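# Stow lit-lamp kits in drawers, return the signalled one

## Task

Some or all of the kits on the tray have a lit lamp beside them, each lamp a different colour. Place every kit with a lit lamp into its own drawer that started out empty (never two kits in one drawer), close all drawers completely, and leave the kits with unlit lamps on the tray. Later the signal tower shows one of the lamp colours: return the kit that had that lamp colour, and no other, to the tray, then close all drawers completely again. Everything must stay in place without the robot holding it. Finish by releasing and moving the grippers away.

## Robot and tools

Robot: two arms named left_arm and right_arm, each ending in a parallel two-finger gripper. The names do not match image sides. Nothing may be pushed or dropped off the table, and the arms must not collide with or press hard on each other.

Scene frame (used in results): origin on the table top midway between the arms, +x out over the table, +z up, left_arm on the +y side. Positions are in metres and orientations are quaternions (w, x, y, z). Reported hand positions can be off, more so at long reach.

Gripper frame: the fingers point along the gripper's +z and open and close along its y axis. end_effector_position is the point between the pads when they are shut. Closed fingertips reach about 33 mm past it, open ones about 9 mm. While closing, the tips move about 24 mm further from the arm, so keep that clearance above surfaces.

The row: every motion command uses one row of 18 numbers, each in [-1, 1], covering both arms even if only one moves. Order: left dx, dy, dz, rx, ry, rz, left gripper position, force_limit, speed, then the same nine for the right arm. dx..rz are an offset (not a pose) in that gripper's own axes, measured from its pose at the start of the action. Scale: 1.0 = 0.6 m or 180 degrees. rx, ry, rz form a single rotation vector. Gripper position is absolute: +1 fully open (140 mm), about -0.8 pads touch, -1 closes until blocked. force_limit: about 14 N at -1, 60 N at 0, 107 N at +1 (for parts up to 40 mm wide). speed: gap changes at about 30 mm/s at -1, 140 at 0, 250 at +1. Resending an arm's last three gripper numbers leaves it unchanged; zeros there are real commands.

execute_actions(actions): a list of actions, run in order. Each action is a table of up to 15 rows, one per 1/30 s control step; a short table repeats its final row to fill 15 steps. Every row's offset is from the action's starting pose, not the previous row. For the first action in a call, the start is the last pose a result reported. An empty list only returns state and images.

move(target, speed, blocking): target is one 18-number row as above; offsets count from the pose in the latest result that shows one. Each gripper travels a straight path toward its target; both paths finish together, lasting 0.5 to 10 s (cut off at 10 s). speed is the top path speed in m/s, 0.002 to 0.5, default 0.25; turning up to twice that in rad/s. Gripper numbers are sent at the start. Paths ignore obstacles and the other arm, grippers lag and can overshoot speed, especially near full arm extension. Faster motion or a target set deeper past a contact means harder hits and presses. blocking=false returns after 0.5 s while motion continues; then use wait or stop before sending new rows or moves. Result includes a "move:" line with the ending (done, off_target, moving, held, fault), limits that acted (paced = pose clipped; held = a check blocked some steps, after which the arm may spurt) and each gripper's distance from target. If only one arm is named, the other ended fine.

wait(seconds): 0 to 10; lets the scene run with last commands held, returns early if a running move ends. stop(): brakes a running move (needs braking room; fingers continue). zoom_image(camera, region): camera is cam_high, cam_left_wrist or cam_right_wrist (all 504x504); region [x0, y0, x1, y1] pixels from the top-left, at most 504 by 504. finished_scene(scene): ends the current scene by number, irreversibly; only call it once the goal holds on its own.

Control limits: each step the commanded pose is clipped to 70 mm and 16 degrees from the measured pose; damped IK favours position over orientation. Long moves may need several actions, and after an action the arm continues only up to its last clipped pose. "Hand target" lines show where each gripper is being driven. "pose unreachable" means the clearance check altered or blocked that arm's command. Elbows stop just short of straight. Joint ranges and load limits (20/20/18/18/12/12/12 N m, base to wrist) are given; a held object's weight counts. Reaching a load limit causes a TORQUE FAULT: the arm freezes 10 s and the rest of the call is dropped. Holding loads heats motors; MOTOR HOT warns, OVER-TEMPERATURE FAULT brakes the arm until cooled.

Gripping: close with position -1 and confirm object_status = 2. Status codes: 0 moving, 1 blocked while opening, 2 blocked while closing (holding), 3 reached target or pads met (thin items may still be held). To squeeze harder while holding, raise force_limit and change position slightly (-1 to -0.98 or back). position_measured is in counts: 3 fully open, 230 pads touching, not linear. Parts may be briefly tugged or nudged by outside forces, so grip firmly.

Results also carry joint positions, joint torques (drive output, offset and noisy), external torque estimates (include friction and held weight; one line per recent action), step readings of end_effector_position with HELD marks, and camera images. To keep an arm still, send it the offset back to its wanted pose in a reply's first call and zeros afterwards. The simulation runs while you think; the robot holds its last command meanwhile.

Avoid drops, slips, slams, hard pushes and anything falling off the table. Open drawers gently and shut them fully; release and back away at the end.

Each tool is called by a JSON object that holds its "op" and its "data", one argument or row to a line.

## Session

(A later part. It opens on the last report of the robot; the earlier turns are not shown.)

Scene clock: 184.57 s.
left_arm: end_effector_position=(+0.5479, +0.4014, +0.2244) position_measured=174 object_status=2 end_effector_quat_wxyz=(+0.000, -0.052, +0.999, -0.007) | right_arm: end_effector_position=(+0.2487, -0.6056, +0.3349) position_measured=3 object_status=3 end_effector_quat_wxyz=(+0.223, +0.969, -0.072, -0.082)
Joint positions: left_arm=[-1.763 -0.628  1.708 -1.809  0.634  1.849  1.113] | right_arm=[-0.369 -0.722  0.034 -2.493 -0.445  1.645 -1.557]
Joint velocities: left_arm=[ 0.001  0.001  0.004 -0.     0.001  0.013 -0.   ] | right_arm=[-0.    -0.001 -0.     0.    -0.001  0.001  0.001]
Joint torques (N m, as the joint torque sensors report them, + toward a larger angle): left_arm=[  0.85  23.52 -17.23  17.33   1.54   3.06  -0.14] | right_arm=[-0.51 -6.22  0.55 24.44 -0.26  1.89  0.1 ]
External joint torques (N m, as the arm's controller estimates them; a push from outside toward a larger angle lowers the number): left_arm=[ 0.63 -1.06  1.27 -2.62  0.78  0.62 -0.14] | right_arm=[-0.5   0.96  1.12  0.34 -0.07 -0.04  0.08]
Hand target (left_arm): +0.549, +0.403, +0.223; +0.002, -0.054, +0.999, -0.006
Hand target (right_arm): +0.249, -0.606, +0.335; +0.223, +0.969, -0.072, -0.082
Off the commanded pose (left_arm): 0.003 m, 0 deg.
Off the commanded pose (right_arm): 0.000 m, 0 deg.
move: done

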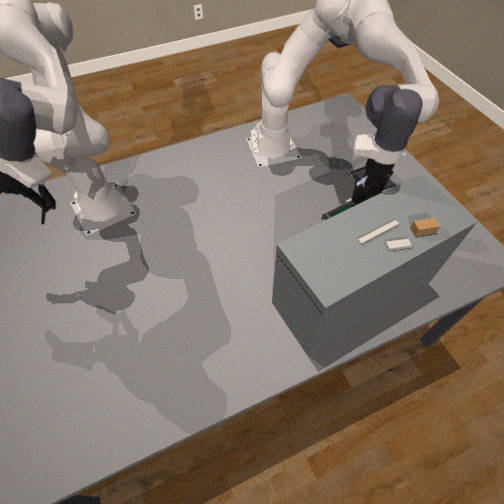

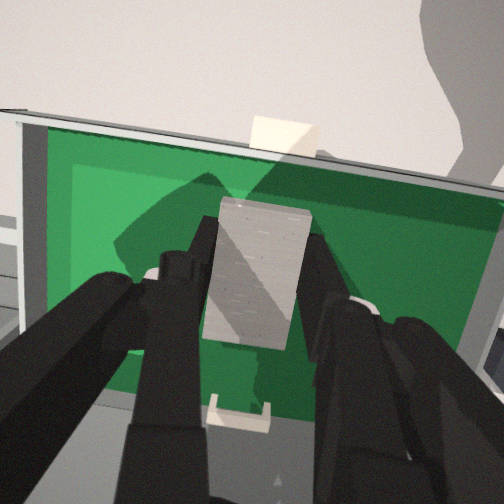

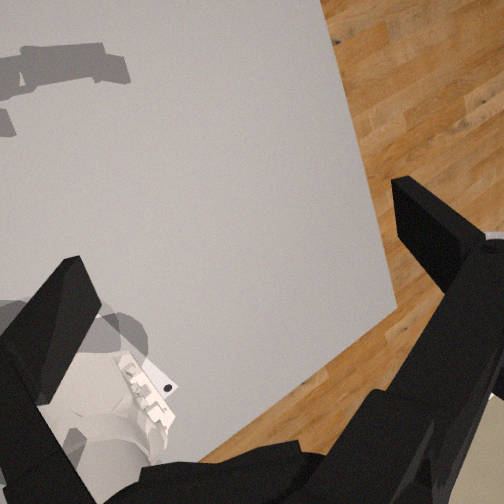

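{"op": "execute_actions", "data": {
  "actions": [
    [[-0.004,0,0.009,0,0,0,-1,0,-0.5,0,0,0,0,0,0,1,0,0]],
    [[0,0,0,0,0,0,-0.12,0,-0.5,0,0,0,0,0,0,1,0,0]]
  ]
}}

{"op": "move", "data": {
  "target": [0.01,0,-0.09,0,0,0,-0.12,0,-0.5,0,0,0,0,0,0,1,0,0],
  "speed": 0.12
}}

{"op": "move", "data": {
  "target": [0.175,0,0.01,0,-0.13,0,-0.12,0,-0.5,0,0,0,0,0,0,1,0,0],
  "speed": 0.25
}}

Scene clock: 187.87 s.
left_arm: end_effector_position=(+0.5518, +0.4015, +0.2242) position_measured=144 object_status=3 end_effector_quat_wxyz=(+0.004, -0.052, +0.999, -0.008) | right_arm: end_effector_position=(+0.2487, -0.6056, +0.3349) position_measured=3 object_status=3 end_effector_quat_wxyz=(+0.223, +0.969, -0.072, -0.082)
Joint positions: left_arm=[-1.772 -0.628  1.717 -1.803  0.637  1.856  1.113] | right_arm=[-0.369 -0.722  0.034 -2.493 -0.445  1.645 -1.557]
Joint velocities: left_arm=[-0.001  0.001  0.001  0.001  0.    -0.001 -0.001] | right_arm=[ 0.001  0.    -0.     0.    -0.001  0.001  0.001]
Joint torques (N m, as the joint torque sensors report them, + toward a larger angle): left_arm=[  0.99  23.54 -19.64  19.46   0.56   2.4    0.21] | right_arm=[-0.42 -6.48  0.32 24.45 -0.26  1.9   0.1 ]
External joint torques (N m, as the arm's controller estimates them; a push from outside toward a larger angle lowers the number): left_arm=[ 1.02 -1.49 -0.9  -0.51 -0.19 -0.08  0.21] | right_arm=[-0.45  0.58  0.86  0.44 -0.08 -0.01  0.08]
External joint torques at the end of the 1st action: left_arm=[-2.76 -3.48  1.95 -2.64  0.59  0.14  0.02] | right_arm=[-0.4   0.8   0.96  0.17 -0.09 -0.01  0.09]
Hand target (left_arm): +0.552, +0.402, +0.224; +0.003, -0.052, +0.999, -0.008
Hand target (right_arm): +0.249, -0.606, +0.335; +0.223, +0.969, -0.072, -0.082
Off the commanded pose (left_arm): 0.000 m, 0 deg.
Off the commanded pose (right_arm): 0.000 m, 0 deg.
Step readings (end_effector_position; steps 1 to 15: 1st action; 16 to 30: 2nd action):
0: left_arm (+0.5484, +0.4012, +0.2244) | right_arm (+0.2487, -0.6056, +0.3349)
1: left_arm (+0.5488, +0.4013, +0.2239) | right_arm (+0.2487, -0.6056, +0.3349)
2: left_arm (+0.5493, +0.4012, +0.2236) | right_arm (+0.2487, -0.6056, +0.3349)
4: left_arm (+0.5504, +0.4014, +0.2239) | right_arm (+0.2487, -0.6056, +0.3349)
8: left_arm (+0.5512, +0.4015, +0.2238) | right_arm (+0.2487, -0.6056, +0.3349)
15: left_arm (+0.5516, +0.4015, +0.2238) | right_arm (+0.2487, -0.6056, +0.3349)
16: left_arm (+0.5518, +0.4015, +0.2241) | right_arm (+0.2487, -0.6056, +0.3349)
17: left_arm (+0.5518, +0.4015, +0.2242) | right_arm (+0.2487, -0.6056, +0.3349)
19: left_arm (+0.5518, +0.4015, +0.2242) | right_arm (+0.2487, -0.6056, +0.3349)
23: left_arm (+0.5518, +0.4015, +0.2242) | right_arm (+0.2487, -0.6056, +0.3349)
30: end_effector_position above

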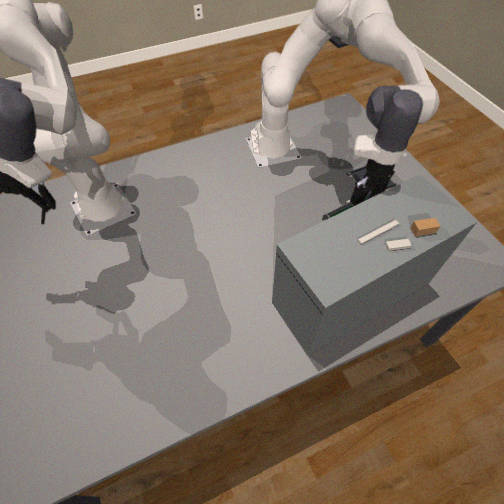

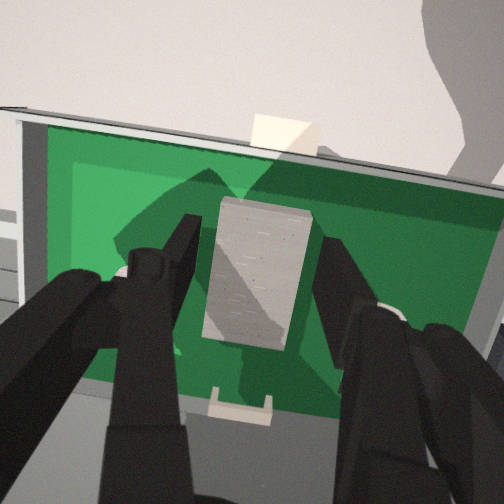

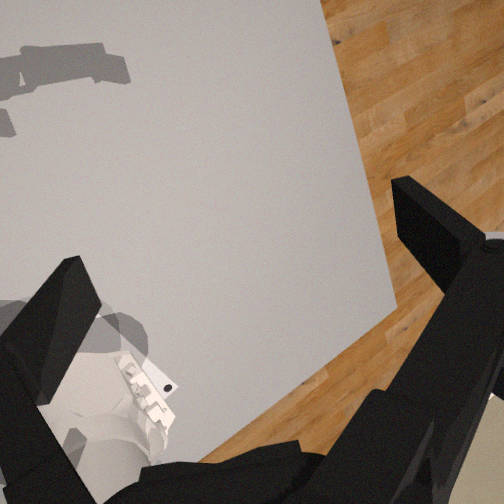

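Scene clock: 188.90 s.
left_arm: end_effector_position=(+0.5461, +0.4021, +0.2771) position_measured=144 object_status=3 end_effector_quat_wxyz=(+0.005, -0.054, +0.999, -0.006) | right_arm: end_effector_position=(+0.2487, -0.6056, +0.3349) position_measured=3 object_status=3 end_effector_quat_wxyz=(+0.223, +0.969, -0.072, -0.082)
Joint positions: left_arm=[-1.729 -0.593  1.634 -1.733  0.594  1.754  1.132] | right_arm=[-0.369 -0.722  0.034 -2.493 -0.445  1.645 -1.557]
Joint velocities: left_arm=[ 0.    -0.    -0.004  0.     0.    -0.011  0.004] | right_arm=[-0.     0.     0.    -0.002 -0.001  0.     0.001]
Joint torques (N m, as the joint torque sensors report them, + toward a larger angle): left_arm=[  2.31  20.12 -19.88  21.29  -0.15   1.95   0.25] | right_arm=[-0.38 -6.14  0.49 24.38 -0.28  1.94  0.11]
External joint torques (N m, as the arm's controller estimates them; a push from outside toward a larger angle lowers the number): left_arm=[ 2.43 -2.69 -2.    1.07 -0.92 -0.52  0.26] | right_arm=[-0.39  0.9   1.03  0.4  -0.1   0.02  0.09]
Hand target (left_arm): +0.545, +0.403, +0.278; +0.003, -0.053, +0.999, -0.008
Hand target (right_arm): +0.249, -0.606, +0.335; +0.223, +0.969, -0.072, -0.082
Off the commanded pose (left_arm): 0.001 m, 0 deg.
Off the commanded pose (right_arm): 0.000 m, 0 deg.
move: done

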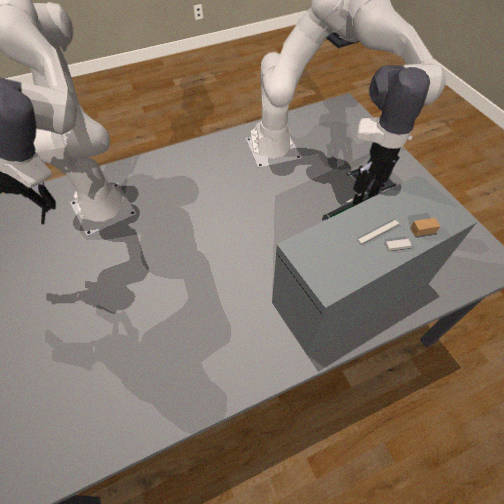

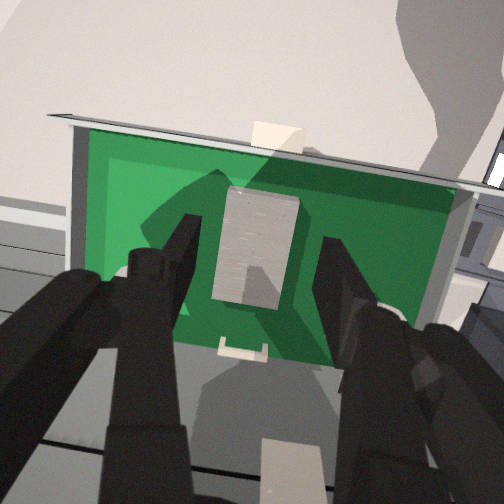

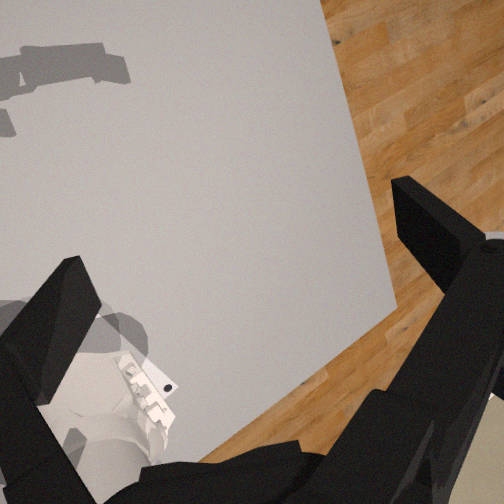

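Scene clock: 190.57 s.
left_arm: end_effector_position=(+0.4421, +0.3933, +0.2680) position_measured=144 object_status=3 end_effector_quat_wxyz=(+0.203, -0.050, +0.978, +0.007) | right_arm: end_effector_position=(+0.2487, -0.6056, +0.3349) position_measured=3 object_status=3 end_effector_quat_wxyz=(+0.223, +0.969, -0.072, -0.082)
Joint positions: left_arm=[-0.811 -0.819  0.887 -2.544  0.901  2.217  0.875] | right_arm=[-0.369 -0.722  0.034 -2.493 -0.445  1.645 -1.557]
Joint velocities: left_arm=[ 0.004  0.005 -0.003 -0.001  0.     0.015 -0.027] | right_arm=[-0.    -0.001  0.     0.     0.    -0.     0.   ]
Joint torques (N m, as the joint torque sensors report them, + toward a larger angle): left_arm=[  2.24   2.05 -17.98  19.22   1.5    3.41  -0.16] | right_arm=[-0.57 -6.45  0.46 24.36 -0.26  1.91  0.11]
External joint torques (N m, as the arm's controller estimates them; a push from outside toward a larger angle lowers the number): left_arm=[ 2.24  0.23 -2.52 -1.46  0.66  0.42 -0.15] | right_arm=[-0.59  0.68  0.99  0.28 -0.08 -0.01  0.09]
Hand target (left_arm): +0.443, +0.393, +0.268; +0.205, -0.055, +0.977, +0.007
Hand target (right_arm): +0.249, -0.606, +0.335; +0.223, +0.969, -0.072, -0.082
Off the commanded pose (left_arm): 0.003 m, 1 deg.
Off the commanded pose (right_arm): 0.000 m, 0 deg.
move: done

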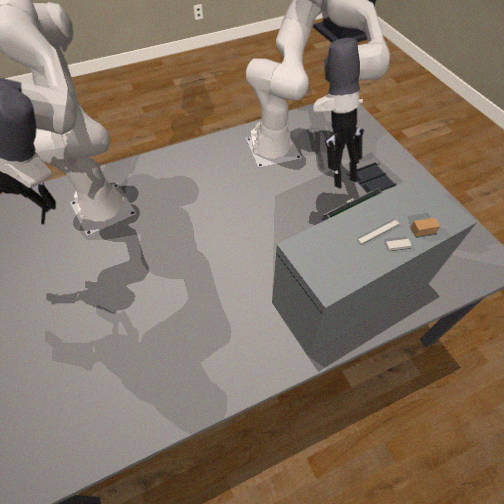

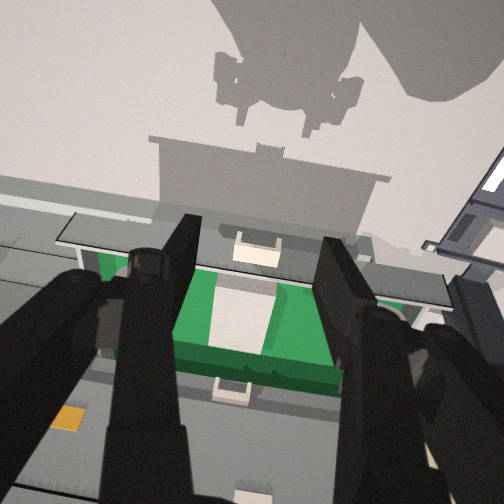

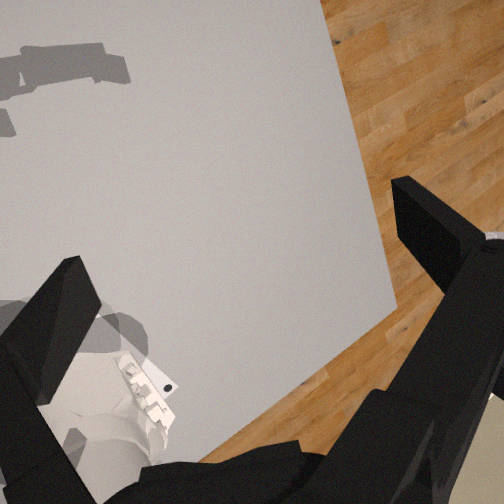

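{"op": "move", "data": {
  "target": [0.047,0.004,0.107,0,0,0,-0.12,0,-0.5,0,0,0,0,0,0,1,0,0],
  "speed": 0.12
}}

{"op": "move", "data": {
  "target": [-0.255,0,0.113,0,-0.04,0,-0.12,0,-0.5,0,0,0,0,0,0,1,0,0],
  "speed": 0.06
}}

Scene clock: 193.63 s.
left_arm: end_effector_position=(+0.4415, +0.3946, +0.1978) position_measured=144 object_status=3 end_effector_quat_wxyz=(+0.201, -0.047, +0.978, +0.007) | right_arm: end_effector_position=(+0.2487, -0.6056, +0.3349) position_measured=3 object_status=3 end_effector_quat_wxyz=(+0.223, +0.969, -0.072, -0.082)
Joint positions: left_arm=[-0.826 -0.726  1.029 -2.634  1.021  2.408  0.814] | right_arm=[-0.369 -0.722  0.034 -2.493 -0.445  1.645 -1.557]
Joint velocities: left_arm=[ 0.     0.008  0.    -0.001 -0.     0.019 -0.011] | right_arm=[-0.    -0.001  0.001  0.     0.    -0.    -0.002]
Joint torques (N m, as the joint torque sensors report them, + toward a larger angle): left_arm=[  0.74   1.93 -15.6   17.39   1.35   3.36  -0.01] | right_arm=[-0.45 -6.55  0.59 24.46 -0.29  1.9   0.12]
External joint torques (N m, as the arm's controller estimates them; a push from outside toward a larger angle lowers the number): left_arm=[ 0.69  0.86 -1.06 -2.11  0.76  0.42  0.  ] | right_arm=[-0.45  0.56  1.13  0.37 -0.1  -0.03  0.1 ]
Hand target (left_arm): +0.442, +0.394, +0.197; +0.203, -0.048, +0.978, +0.007
Hand target (right_arm): +0.249, -0.606, +0.335; +0.223, +0.969, -0.072, -0.082
Off the commanded pose (left_arm): 0.001 m, 0 deg.
Off the commanded pose (right_arm): 0.000 m, 0 deg.
move: done

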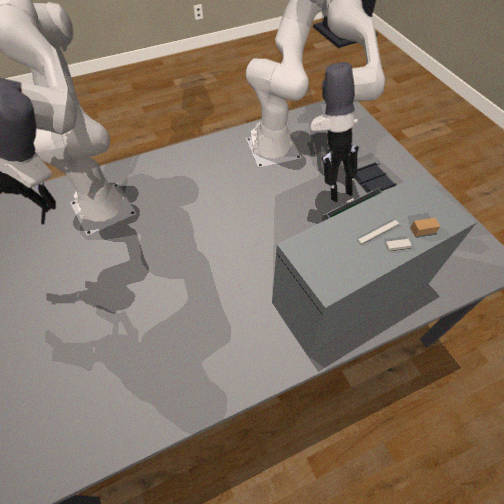

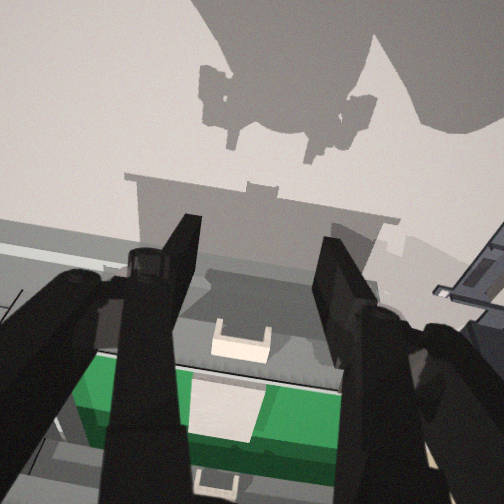

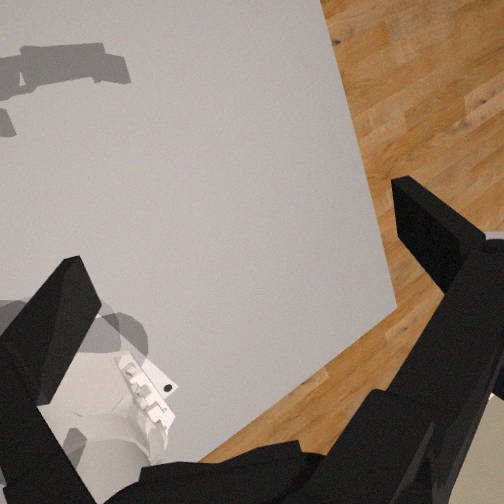

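Scene clock: 196.77 s.
left_arm: end_effector_position=(+0.6019, +0.4074, +0.1926) position_measured=144 object_status=3 end_effector_quat_wxyz=(+0.256, -0.049, +0.965, +0.011) | right_arm: end_effector_position=(+0.2487, -0.6056, +0.3349) position_measured=3 object_status=3 end_effector_quat_wxyz=(+0.223, +0.969, -0.072, -0.082)
Joint positions: left_arm=[-1.504 -0.485  1.682 -2.236  1.043  2.637  0.805] | right_arm=[-0.369 -0.722  0.034 -2.493 -0.445  1.645 -1.557]
Joint velocities: left_arm=[-0.013  0.     0.009  0.003  0.006 -0.004 -0.019] | right_arm=[-0.002 -0.     0.     0.    -0.001  0.001 -0.001]
Joint torques (N m, as the joint torque sensors report them, + toward a larger angle): left_arm=[ -2.12  11.22 -13.26  24.68   2.23   5.17   0.46] | right_arm=[-0.45 -6.43  0.53 24.48 -0.28  1.94  0.09]
External joint torques (N m, as the arm's controller estimates them; a push from outside toward a larger angle lowers the number): left_arm=[-2.15 -3.06  1.22  4.36  1.99  2.16  0.47] | right_arm=[-0.39  0.68  1.16  0.42 -0.09  0.02  0.07]
Hand target (left_arm): +0.608, +0.406, +0.198; +0.265, -0.045, +0.963, +0.008
Hand target (right_arm): +0.249, -0.606, +0.335; +0.223, +0.969, -0.072, -0.082
Off the commanded pose (left_arm): 0.008 m, 1 deg.
Off the commanded pose (right_arm): 0.000 m, 0 deg.
move: off_target (left_arm)

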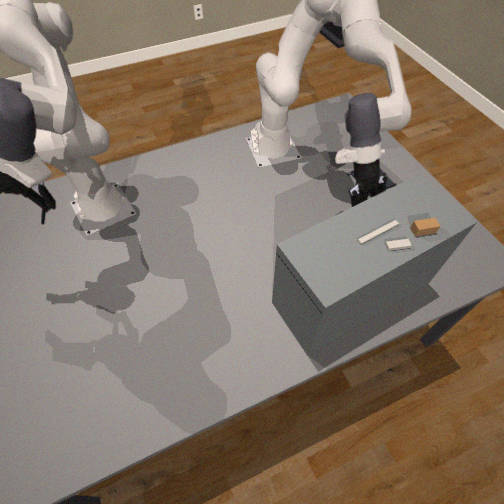

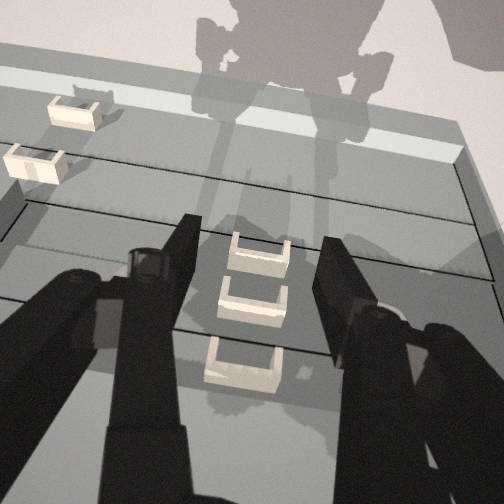

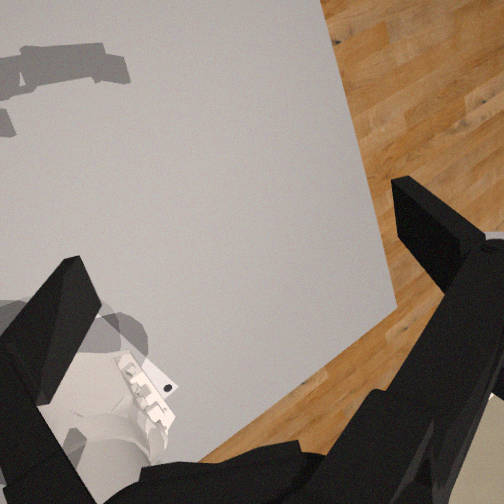

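{"op": "move", "data": {
  "target": [0.066,0,-0.018,0,-0.035,0,-0.12,0.3,0,0,0,0,0,0,0,1,0,0],
  "speed": 0.1
}}

{"op": "move", "data": {
  "target": [-0.034,0,0.055,0,0,0,-0.12,0.3,0,0,0,0,0,0,0,1,0,0],
  "speed": 0.04
}}

Scene clock: 200.73 s.
left_arm: end_effector_position=(+0.5622, +0.4035, +0.1797) position_measured=144 object_status=3 end_effector_quat_wxyz=(+0.305, -0.040, +0.951, +0.017) | right_arm: end_effector_position=(+0.2487, -0.6056, +0.3349) position_measured=3 object_status=3 end_effector_quat_wxyz=(+0.223, +0.969, -0.072, -0.082)
Joint positions: left_arm=[-1.258 -0.308  1.552 -2.431  1.218  2.913  0.604] | right_arm=[-0.369 -0.722  0.034 -2.493 -0.445  1.645 -1.557]
Joint velocities: left_arm=[ 0.004  0.017 -0.    -0.003 -0.001  0.029 -0.035] | right_arm=[-0.001 -0.001  0.    -0.002  0.    -0.     0.001]
Joint torques (N m, as the joint torque sensors report them, + toward a larger angle): left_arm=[  2.04   6.02 -10.53  18.88  -0.4    3.2   -0.17] | right_arm=[-0.5  -6.49  0.52 24.45 -0.27  1.9   0.13]
External joint torques (N m, as the arm's controller estimates them; a push from outside toward a larger angle lowers the number): left_arm=[ 1.95  1.73 -1.88 -1.43  0.13  0.41 -0.15] | right_arm=[-0.49  0.55  1.07  0.47 -0.09 -0.01  0.11]
Hand target (left_arm): +0.562, +0.402, +0.180; +0.306, -0.046, +0.951, +0.013
Hand target (right_arm): +0.249, -0.606, +0.335; +0.223, +0.969, -0.072, -0.082
Off the commanded pose (left_arm): 0.003 m, 1 deg.
Off the commanded pose (right_arm): 0.000 m, 0 deg.
move: done

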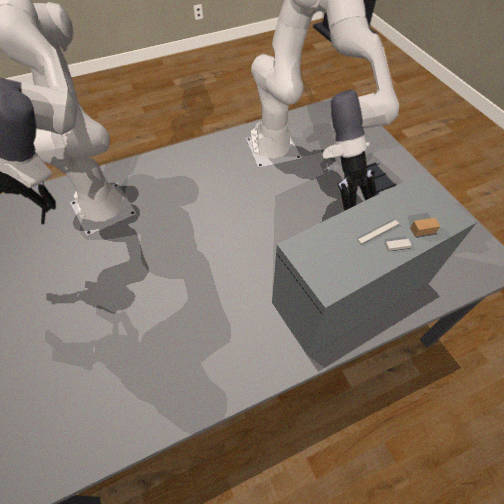

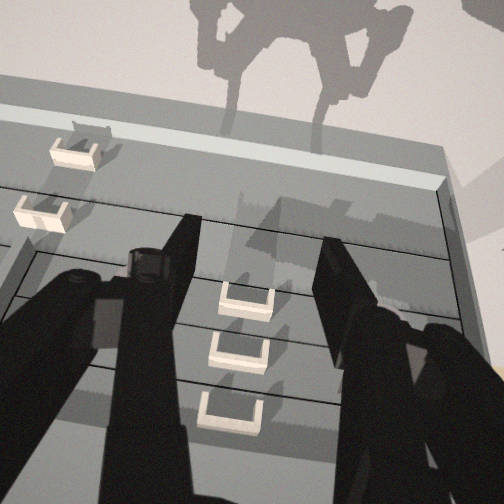

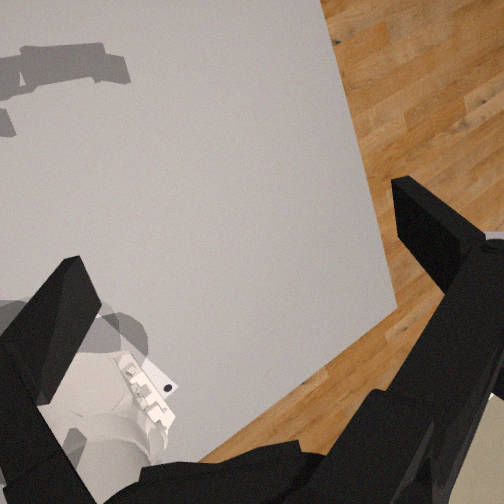

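Scene clock: 202.07 s.
left_arm: end_effector_position=(+0.5973, +0.4055, +0.1660) position_measured=144 object_status=3 end_effector_quat_wxyz=(+0.306, -0.039, +0.951, +0.015) | right_arm: end_effector_position=(+0.2487, -0.6056, +0.3349) position_measured=3 object_status=3 end_effector_quat_wxyz=(+0.223, +0.969, -0.072, -0.082)
Joint positions: left_arm=[-1.606 -0.362  1.88  -2.312  1.277  2.893  0.572] | right_arm=[-0.369 -0.722  0.034 -2.493 -0.445  1.645 -1.557]
Joint velocities: left_arm=[-0.018  0.002  0.02   0.003  0.001 -0.    -0.016] | right_arm=[ 0.    -0.     0.001 -0.001  0.002  0.001 -0.001]
Joint torques (N m, as the joint torque sensors report them, + toward a larger angle): left_arm=[-0.85 16.25 -9.33 21.14  0.36  2.77 -0.06] | right_arm=[-0.45 -6.51  0.62 24.49 -0.29  1.91  0.11]
External joint torques (N m, as the arm's controller estimates them; a push from outside toward a larger angle lowers the number): left_arm=[-0.89  0.67  1.03  1.18  0.86  0.01 -0.04] | right_arm=[-0.44  0.61  1.16  0.44 -0.11 -0.01  0.09]
Hand target (left_arm): +0.599, +0.407, +0.167; +0.307, -0.041, +0.951, +0.016
Hand target (right_arm): +0.249, -0.606, +0.335; +0.223, +0.969, -0.072, -0.082
Off the commanded pose (left_arm): 0.002 m, 0 deg.
Off the commanded pose (right_arm): 0.000 m, 0 deg.
move: done

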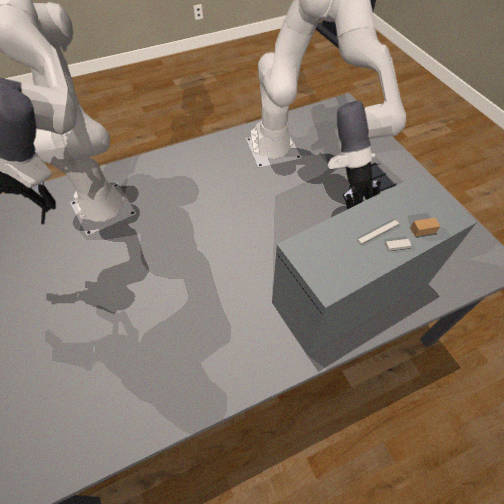

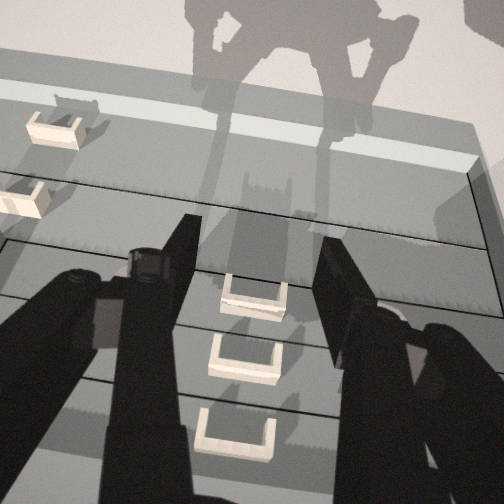

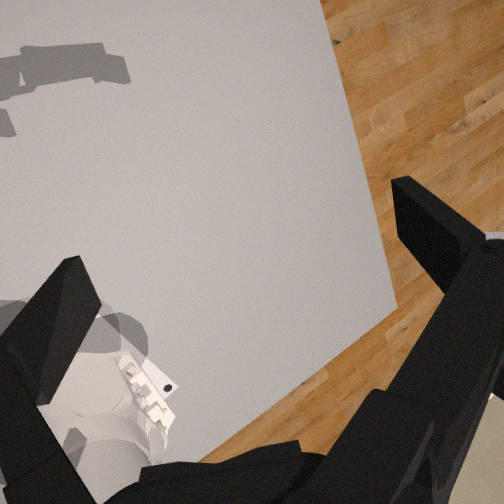

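{"op": "execute_actions", "data": {
  "actions": [
    [[0,0,0,0,0,0,-1,0.3,-0.3,0,0,0,0,0,0,1,0,0]],
    [[0,0,0,0,0,0,-1,0.3,-0.3,0,0,0,0,0,0,1,0,0]]
  ]
}}

{"op": "move", "data": {
  "target": [0.062,0,-0.044,0,0,0,-1,0.3,-0.3,0,0,0,0,0,0,1,0,0],
  "speed": 0.04
}}

Scene clock: 204.80 s.
left_arm: end_effector_position=(+0.5965, +0.4058, +0.1652) position_measured=195 object_status=2 end_effector_quat_wxyz=(+0.305, -0.041, +0.951, +0.016) | right_arm: end_effector_position=(+0.2487, -0.6056, +0.3349) position_measured=3 object_status=3 end_effector_quat_wxyz=(+0.223, +0.969, -0.072, -0.082)
Joint positions: left_arm=[-1.606 -0.362  1.88  -2.313  1.277  2.89   0.567] | right_arm=[-0.369 -0.722  0.034 -2.493 -0.445  1.645 -1.557]
Joint velocities: left_arm=[ 0.    -0.    -0.001  0.    -0.002 -0.001  0.   ] | right_arm=[-0.    -0.002 -0.     0.    -0.001  0.     0.   ]
Joint torques (N m, as the joint torque sensors report them, + toward a larger angle): left_arm=[  0.57  14.55 -11.59  19.76  -0.56   2.76   0.06] | right_arm=[-0.42 -6.31  0.4  24.41 -0.29  1.93  0.14]
External joint torques (N m, as the arm's controller estimates them; a push from outside toward a larger angle lowers the number): left_arm=[ 0.47 -1.03 -1.31 -0.23 -0.06  0.    0.08] | right_arm=[-0.39  0.87  0.99  0.29 -0.1   0.    0.12]
External joint torques at the end of the 1st action: left_arm=[ 0.76 -2.02 -1.32  0.14  0.41  0.33  0.23] | right_arm=[-0.4   0.73  0.87  0.5  -0.11 -0.02  0.1 ]
Hand target (left_arm): +0.597, +0.406, +0.165; +0.305, -0.041, +0.951, +0.016
Hand target (right_arm): +0.249, -0.606, +0.335; +0.223, +0.969, -0.072, -0.082
Off the commanded pose (left_arm): 0.000 m, 0 deg.
Off the commanded pose (right_arm): 0.000 m, 0 deg.
Step readings (end_effector_position; steps 1 to 15: 1st action; 16 to 30: 2nd action):
0: left_arm (+0.5974, +0.4056, +0.1660) | right_arm (+0.2487, -0.6056, +0.3349)
1: left_arm (+0.5974, +0.4056, +0.1659) | right_arm (+0.2487, -0.6056, +0.3349)
2: left_arm (+0.5972, +0.4060, +0.1658) | right_arm (+0.2487, -0.6056, +0.3349)
4: left_arm (+0.5969, +0.4072, +0.1654) | right_arm (+0.2487, -0.6056, +0.3349)
8: left_arm (+0.5966, +0.4057, +0.1651) | right_arm (+0.2487, -0.6056, +0.3349)
15: left_arm (+0.5965, +0.4058, +0.1652) | right_arm (+0.2487, -0.6056, +0.3349)
16: left_arm (+0.5965, +0.4058, +0.1652) | right_arm (+0.2487, -0.6056, +0.3349)
17: left_arm (+0.5965, +0.4058, +0.1652) | right_arm (+0.2487, -0.6056, +0.3349)
19: left_arm (+0.5965, +0.4058, +0.1652) | right_arm (+0.2487, -0.6056, +0.3349)
23: left_arm (+0.5965, +0.4058, +0.1652) | right_arm (+0.2487, -0.6056, +0.3349)
30: end_effector_position above

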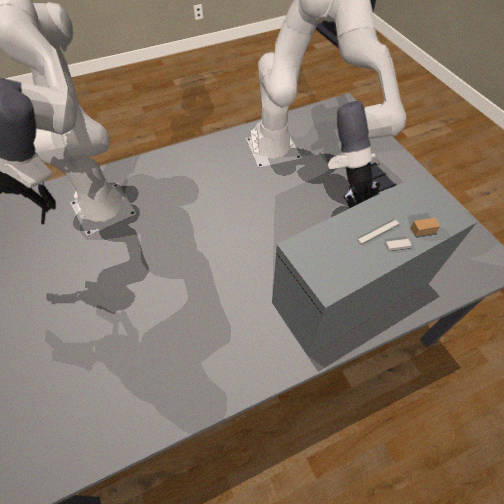

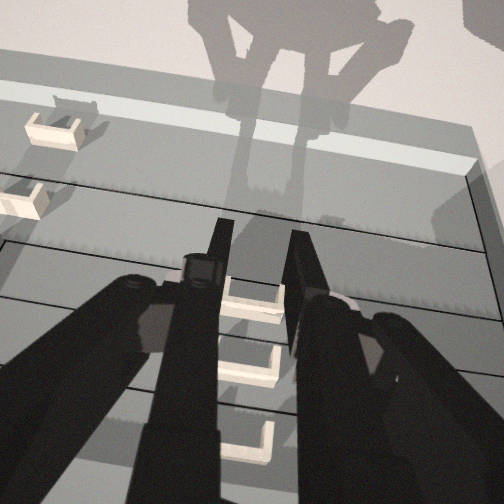

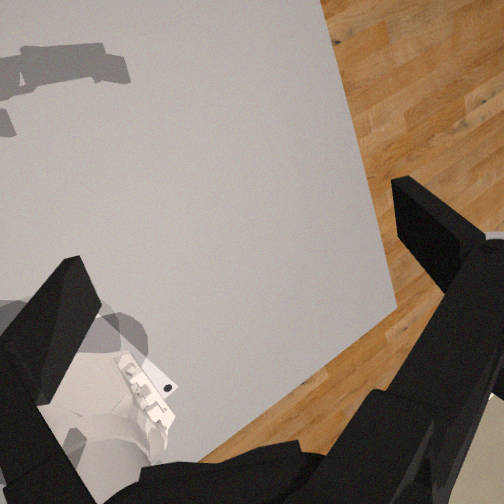

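Scene clock: 206.33 s.
left_arm: end_effector_position=(+0.5503, +0.4005, +0.1621) position_measured=195 object_status=2 end_effector_quat_wxyz=(+0.302, -0.037, +0.952, +0.017) | right_arm: end_effector_position=(+0.2487, -0.6056, +0.3349) position_measured=3 object_status=3 end_effector_quat_wxyz=(+0.223, +0.969, -0.072, -0.082)
Joint positions: left_arm=[-1.289 -0.246  1.607 -2.463  1.252  2.985  0.556] | right_arm=[-0.369 -0.722  0.034 -2.493 -0.445  1.645 -1.557]
Joint velocities: left_arm=[ 0.02  -0.003 -0.018 -0.005  0.    -0.    -0.   ] | right_arm=[ 0.002  0.     0.002 -0.    -0.001  0.001  0.002]
Joint torques (N m, as the joint torque sensors report them, + toward a larger angle): left_arm=[ 2.41  2.55 -9.3  19.88 -1.3   2.72  0.02] | right_arm=[-0.5  -6.28  0.31 24.52 -0.29  1.91  0.13]
External joint torques (N m, as the arm's controller estimates them; a push from outside toward a larger angle lowers the number): left_arm=[ 2.42 -1.74 -2.38 -0.13 -0.59 -0.02  0.04] | right_arm=[-0.59  0.82  0.75  0.48 -0.11 -0.02  0.11]
Hand target (left_arm): +0.550, +0.401, +0.163; +0.302, -0.040, +0.952, +0.016
Hand target (right_arm): +0.249, -0.606, +0.335; +0.223, +0.969, -0.072, -0.082
Off the commanded pose (left_arm): 0.003 m, 1 deg.
Off the commanded pose (right_arm): 0.000 m, 0 deg.
move: done

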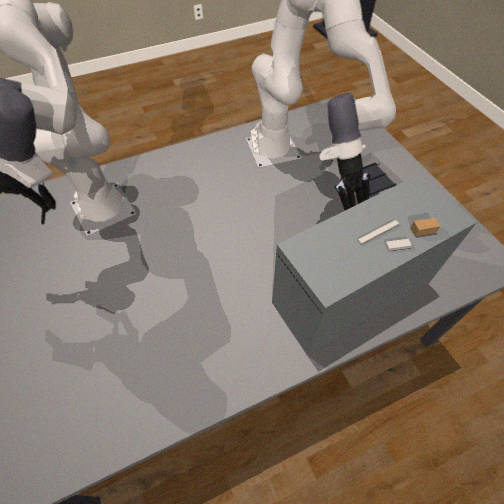

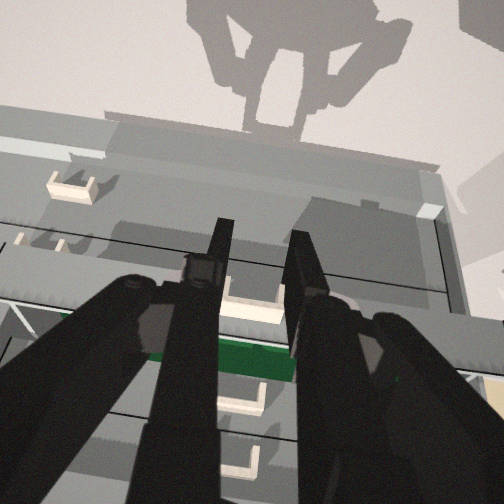

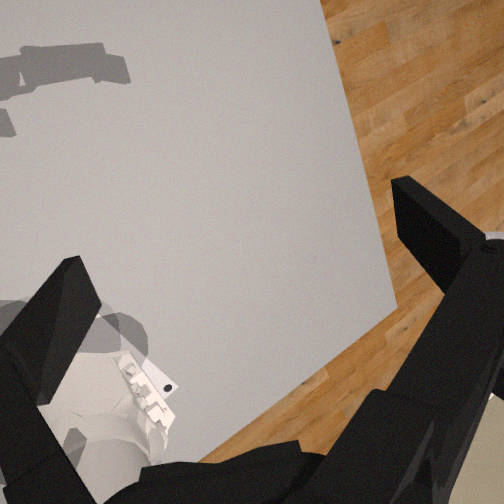

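{"op": "move", "data": {
  "target": [0.113,0,-0.087,0,0.05,0,-1,0.3,-0.3,0,0,0,0,0,0,1,0,0],
  "speed": 0.06
}}

{"op": "execute_actions", "data": {
  "actions": [
    [[0,0,0,0,0,0,-0.12,0.3,0,0,0,0,0,0,0,1,0,0]]
  ]
}}

{"op": "move", "data": {
  "target": [-0.06,0,-0.12,0,0.145,0,-0.12,0.3,0,0,0,0,0,0,0,1,0,0],
  "speed": 0.2
}}

Scene clock: 209.77 s.
left_arm: end_effector_position=(+0.4647, +0.3949, +0.1643) position_measured=195 object_status=2 end_effector_quat_wxyz=(+0.227, -0.044, +0.973, +0.013) | right_arm: end_effector_position=(+0.2487, -0.6056, +0.3349) position_measured=3 object_status=3 end_effector_quat_wxyz=(+0.223, +0.969, -0.072, -0.082)
Joint positions: left_arm=[-0.897 -0.577  1.164 -2.631  1.146  2.607  0.715] | right_arm=[-0.369 -0.722  0.034 -2.493 -0.445  1.645 -1.557]
Joint velocities: left_arm=[ 0.001 -0.017 -0.004 -0.003 -0.002 -0.025  0.024] | right_arm=[ 0.001 -0.    -0.001  0.001 -0.     0.     0.   ]
Joint torques (N m, as the joint torque sensors report them, + toward a larger angle): left_arm=[  2.49  -2.23 -14.72  21.05  -0.48   2.21   0.24] | right_arm=[-0.44 -6.41  0.31 24.35 -0.28  1.93  0.12]
External joint torques (N m, as the arm's controller estimates them; a push from outside toward a larger angle lowers the number): left_arm=[ 2.52 -2.51 -1.97  2.1  -0.74 -0.65  0.25] | right_arm=[-0.43  0.74  0.87  0.26 -0.09  0.    0.1 ]
Hand target (left_arm): +0.465, +0.397, +0.166; +0.227, -0.041, +0.973, +0.016
Hand target (right_arm): +0.249, -0.606, +0.335; +0.223, +0.969, -0.072, -0.082
Off the commanded pose (left_arm): 0.002 m, 1 deg.
Off the commanded pose (right_arm): 0.000 m, 0 deg.
move: done

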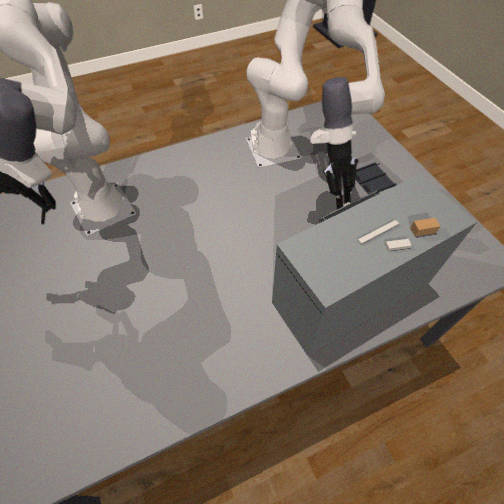

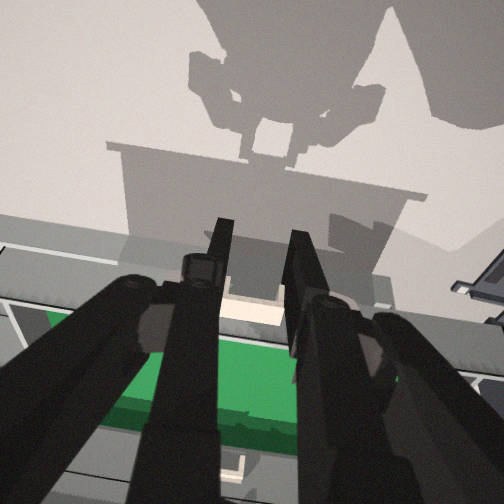

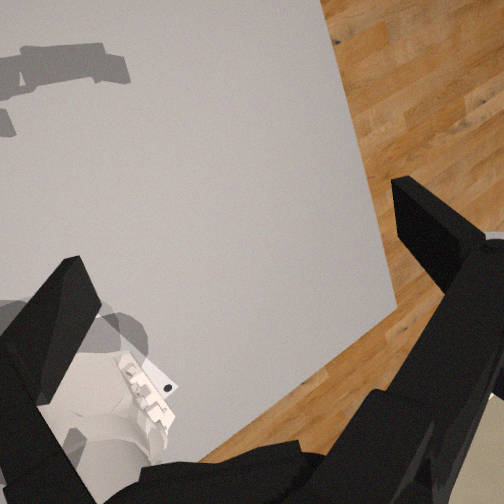

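Scene clock: 210.27 s.
left_arm: end_effector_position=(+0.4645, +0.3948, +0.1641) position_measured=144 object_status=3 end_effector_quat_wxyz=(+0.227, -0.044, +0.973, +0.013) | right_arm: end_effector_position=(+0.2487, -0.6056, +0.3349) position_measured=3 object_status=3 end_effector_quat_wxyz=(+0.223, +0.969, -0.072, -0.082)
Joint positions: left_arm=[-0.897 -0.577  1.164 -2.631  1.146  2.607  0.715] | right_arm=[-0.369 -0.722  0.034 -2.493 -0.445  1.645 -1.557]
Joint velocities: left_arm=[-0.    -0.001 -0.001  0.001 -0.     0.001 -0.001] | right_arm=[ 0.    -0.001  0.     0.001  0.     0.    -0.001]
Joint torques (N m, as the joint torque sensors report them, + toward a larger angle): left_arm=[  0.35  -0.42 -13.65  18.44   0.15   2.88   0.09] | right_arm=[-0.44 -6.53  0.49 24.37 -0.26  1.93  0.1 ]
External joint torques (N m, as the arm's controller estimates them; a push from outside toward a larger angle lowers the number): left_arm=[ 0.33 -0.48 -0.83 -0.63 -0.09 -0.03  0.11] | right_arm=[-0.39  0.62  1.1   0.26 -0.07  0.01  0.08]
Hand target (left_arm): +0.465, +0.395, +0.164; +0.227, -0.044, +0.973, +0.013
Hand target (right_arm): +0.249, -0.606, +0.335; +0.223, +0.969, -0.072, -0.082
Off the commanded pose (left_arm): 0.000 m, 0 deg.
Off the commanded pose (right_arm): 0.000 m, 0 deg.
Step readings (end_effector_position):
0: left_arm (+0.4647, +0.3949, +0.1643) | right_arm (+0.2487, -0.6056, +0.3349)
1: left_arm (+0.4646, +0.3948, +0.1642) | right_arm (+0.2487, -0.6056, +0.3349)
2: left_arm (+0.4645, +0.3948, +0.1641) | right_arm (+0.2487, -0.6056, +0.3349)
4: left_arm (+0.4645, +0.3948, +0.1641) | right_arm (+0.2487, -0.6056, +0.3349)
8: left_arm (+0.4645, +0.3948, +0.1641) | right_arm (+0.2487, -0.6056, +0.3349)
15: end_effector_position above

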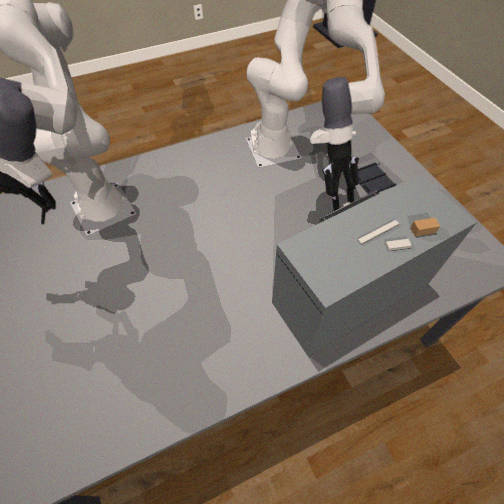

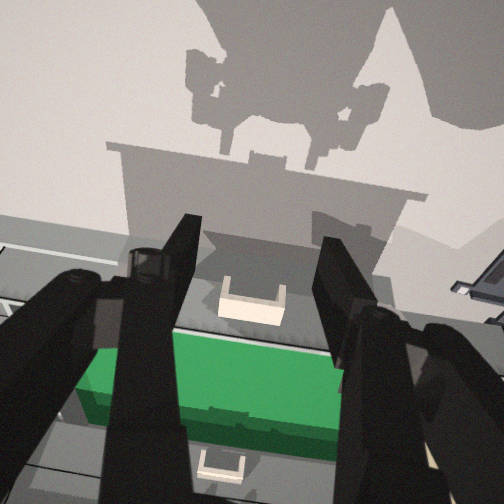

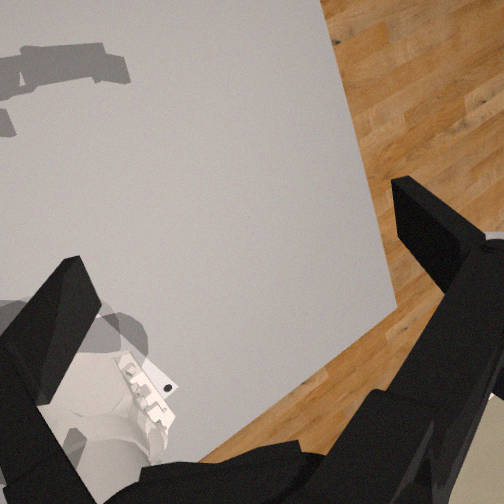

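Scene clock: 212.20 s.
left_arm: end_effector_position=(+0.4651, +0.3957, +0.2467) position_measured=144 object_status=3 end_effector_quat_wxyz=(+0.004, -0.052, +0.999, +0.004) | right_arm: end_effector_position=(+0.2487, -0.6056, +0.3349) position_measured=3 object_status=3 end_effector_quat_wxyz=(+0.223, +0.969, -0.072, -0.082)
Joint positions: left_arm=[-1.304 -0.559  1.298 -2.092  0.576  1.878  1.091] | right_arm=[-0.369 -0.722  0.034 -2.493 -0.445  1.645 -1.557]
Joint velocities: left_arm=[-0.001 -0.004  0.001  0.001  0.    -0.014  0.018] | right_arm=[-0.001 -0.    -0.     0.    -0.    -0.    -0.   ]
Joint torques (N m, as the joint torque sensors report them, + toward a larger angle): left_arm=[ -1.35   6.61 -16.6   21.73   0.4    2.     0.32] | right_arm=[-0.43 -6.37  0.74 24.28 -0.29  1.9   0.12]
External joint torques (N m, as the arm's controller estimates them; a push from outside toward a larger angle lowers the number): left_arm=[-1.44 -1.69 -0.52  0.71 -0.39 -0.44  0.32] | right_arm=[-0.41  0.72  1.32  0.22 -0.1  -0.02  0.1 ]
Hand target (left_arm): +0.464, +0.396, +0.247; +0.002, -0.047, +0.999, +0.003
Hand target (right_arm): +0.249, -0.606, +0.335; +0.223, +0.969, -0.072, -0.082
Off the commanded pose (left_arm): 0.003 m, 1 deg.
Off the commanded pose (right_arm): 0.000 m, 0 deg.
move: done

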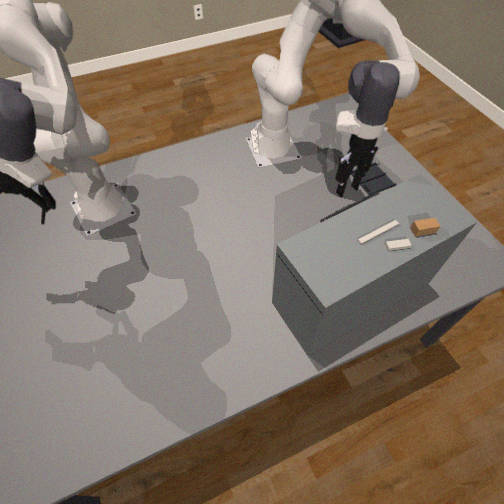

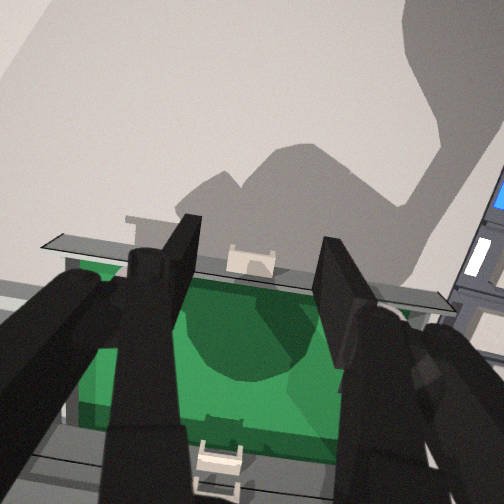

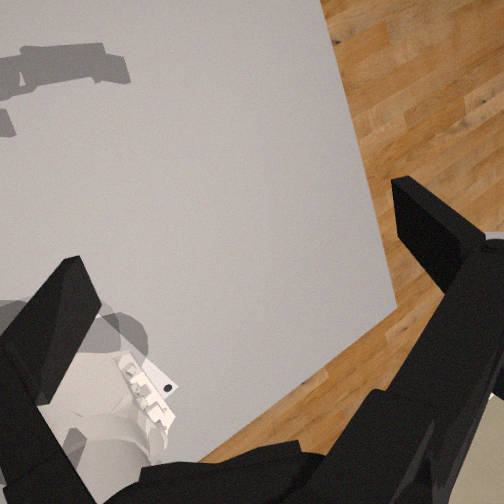

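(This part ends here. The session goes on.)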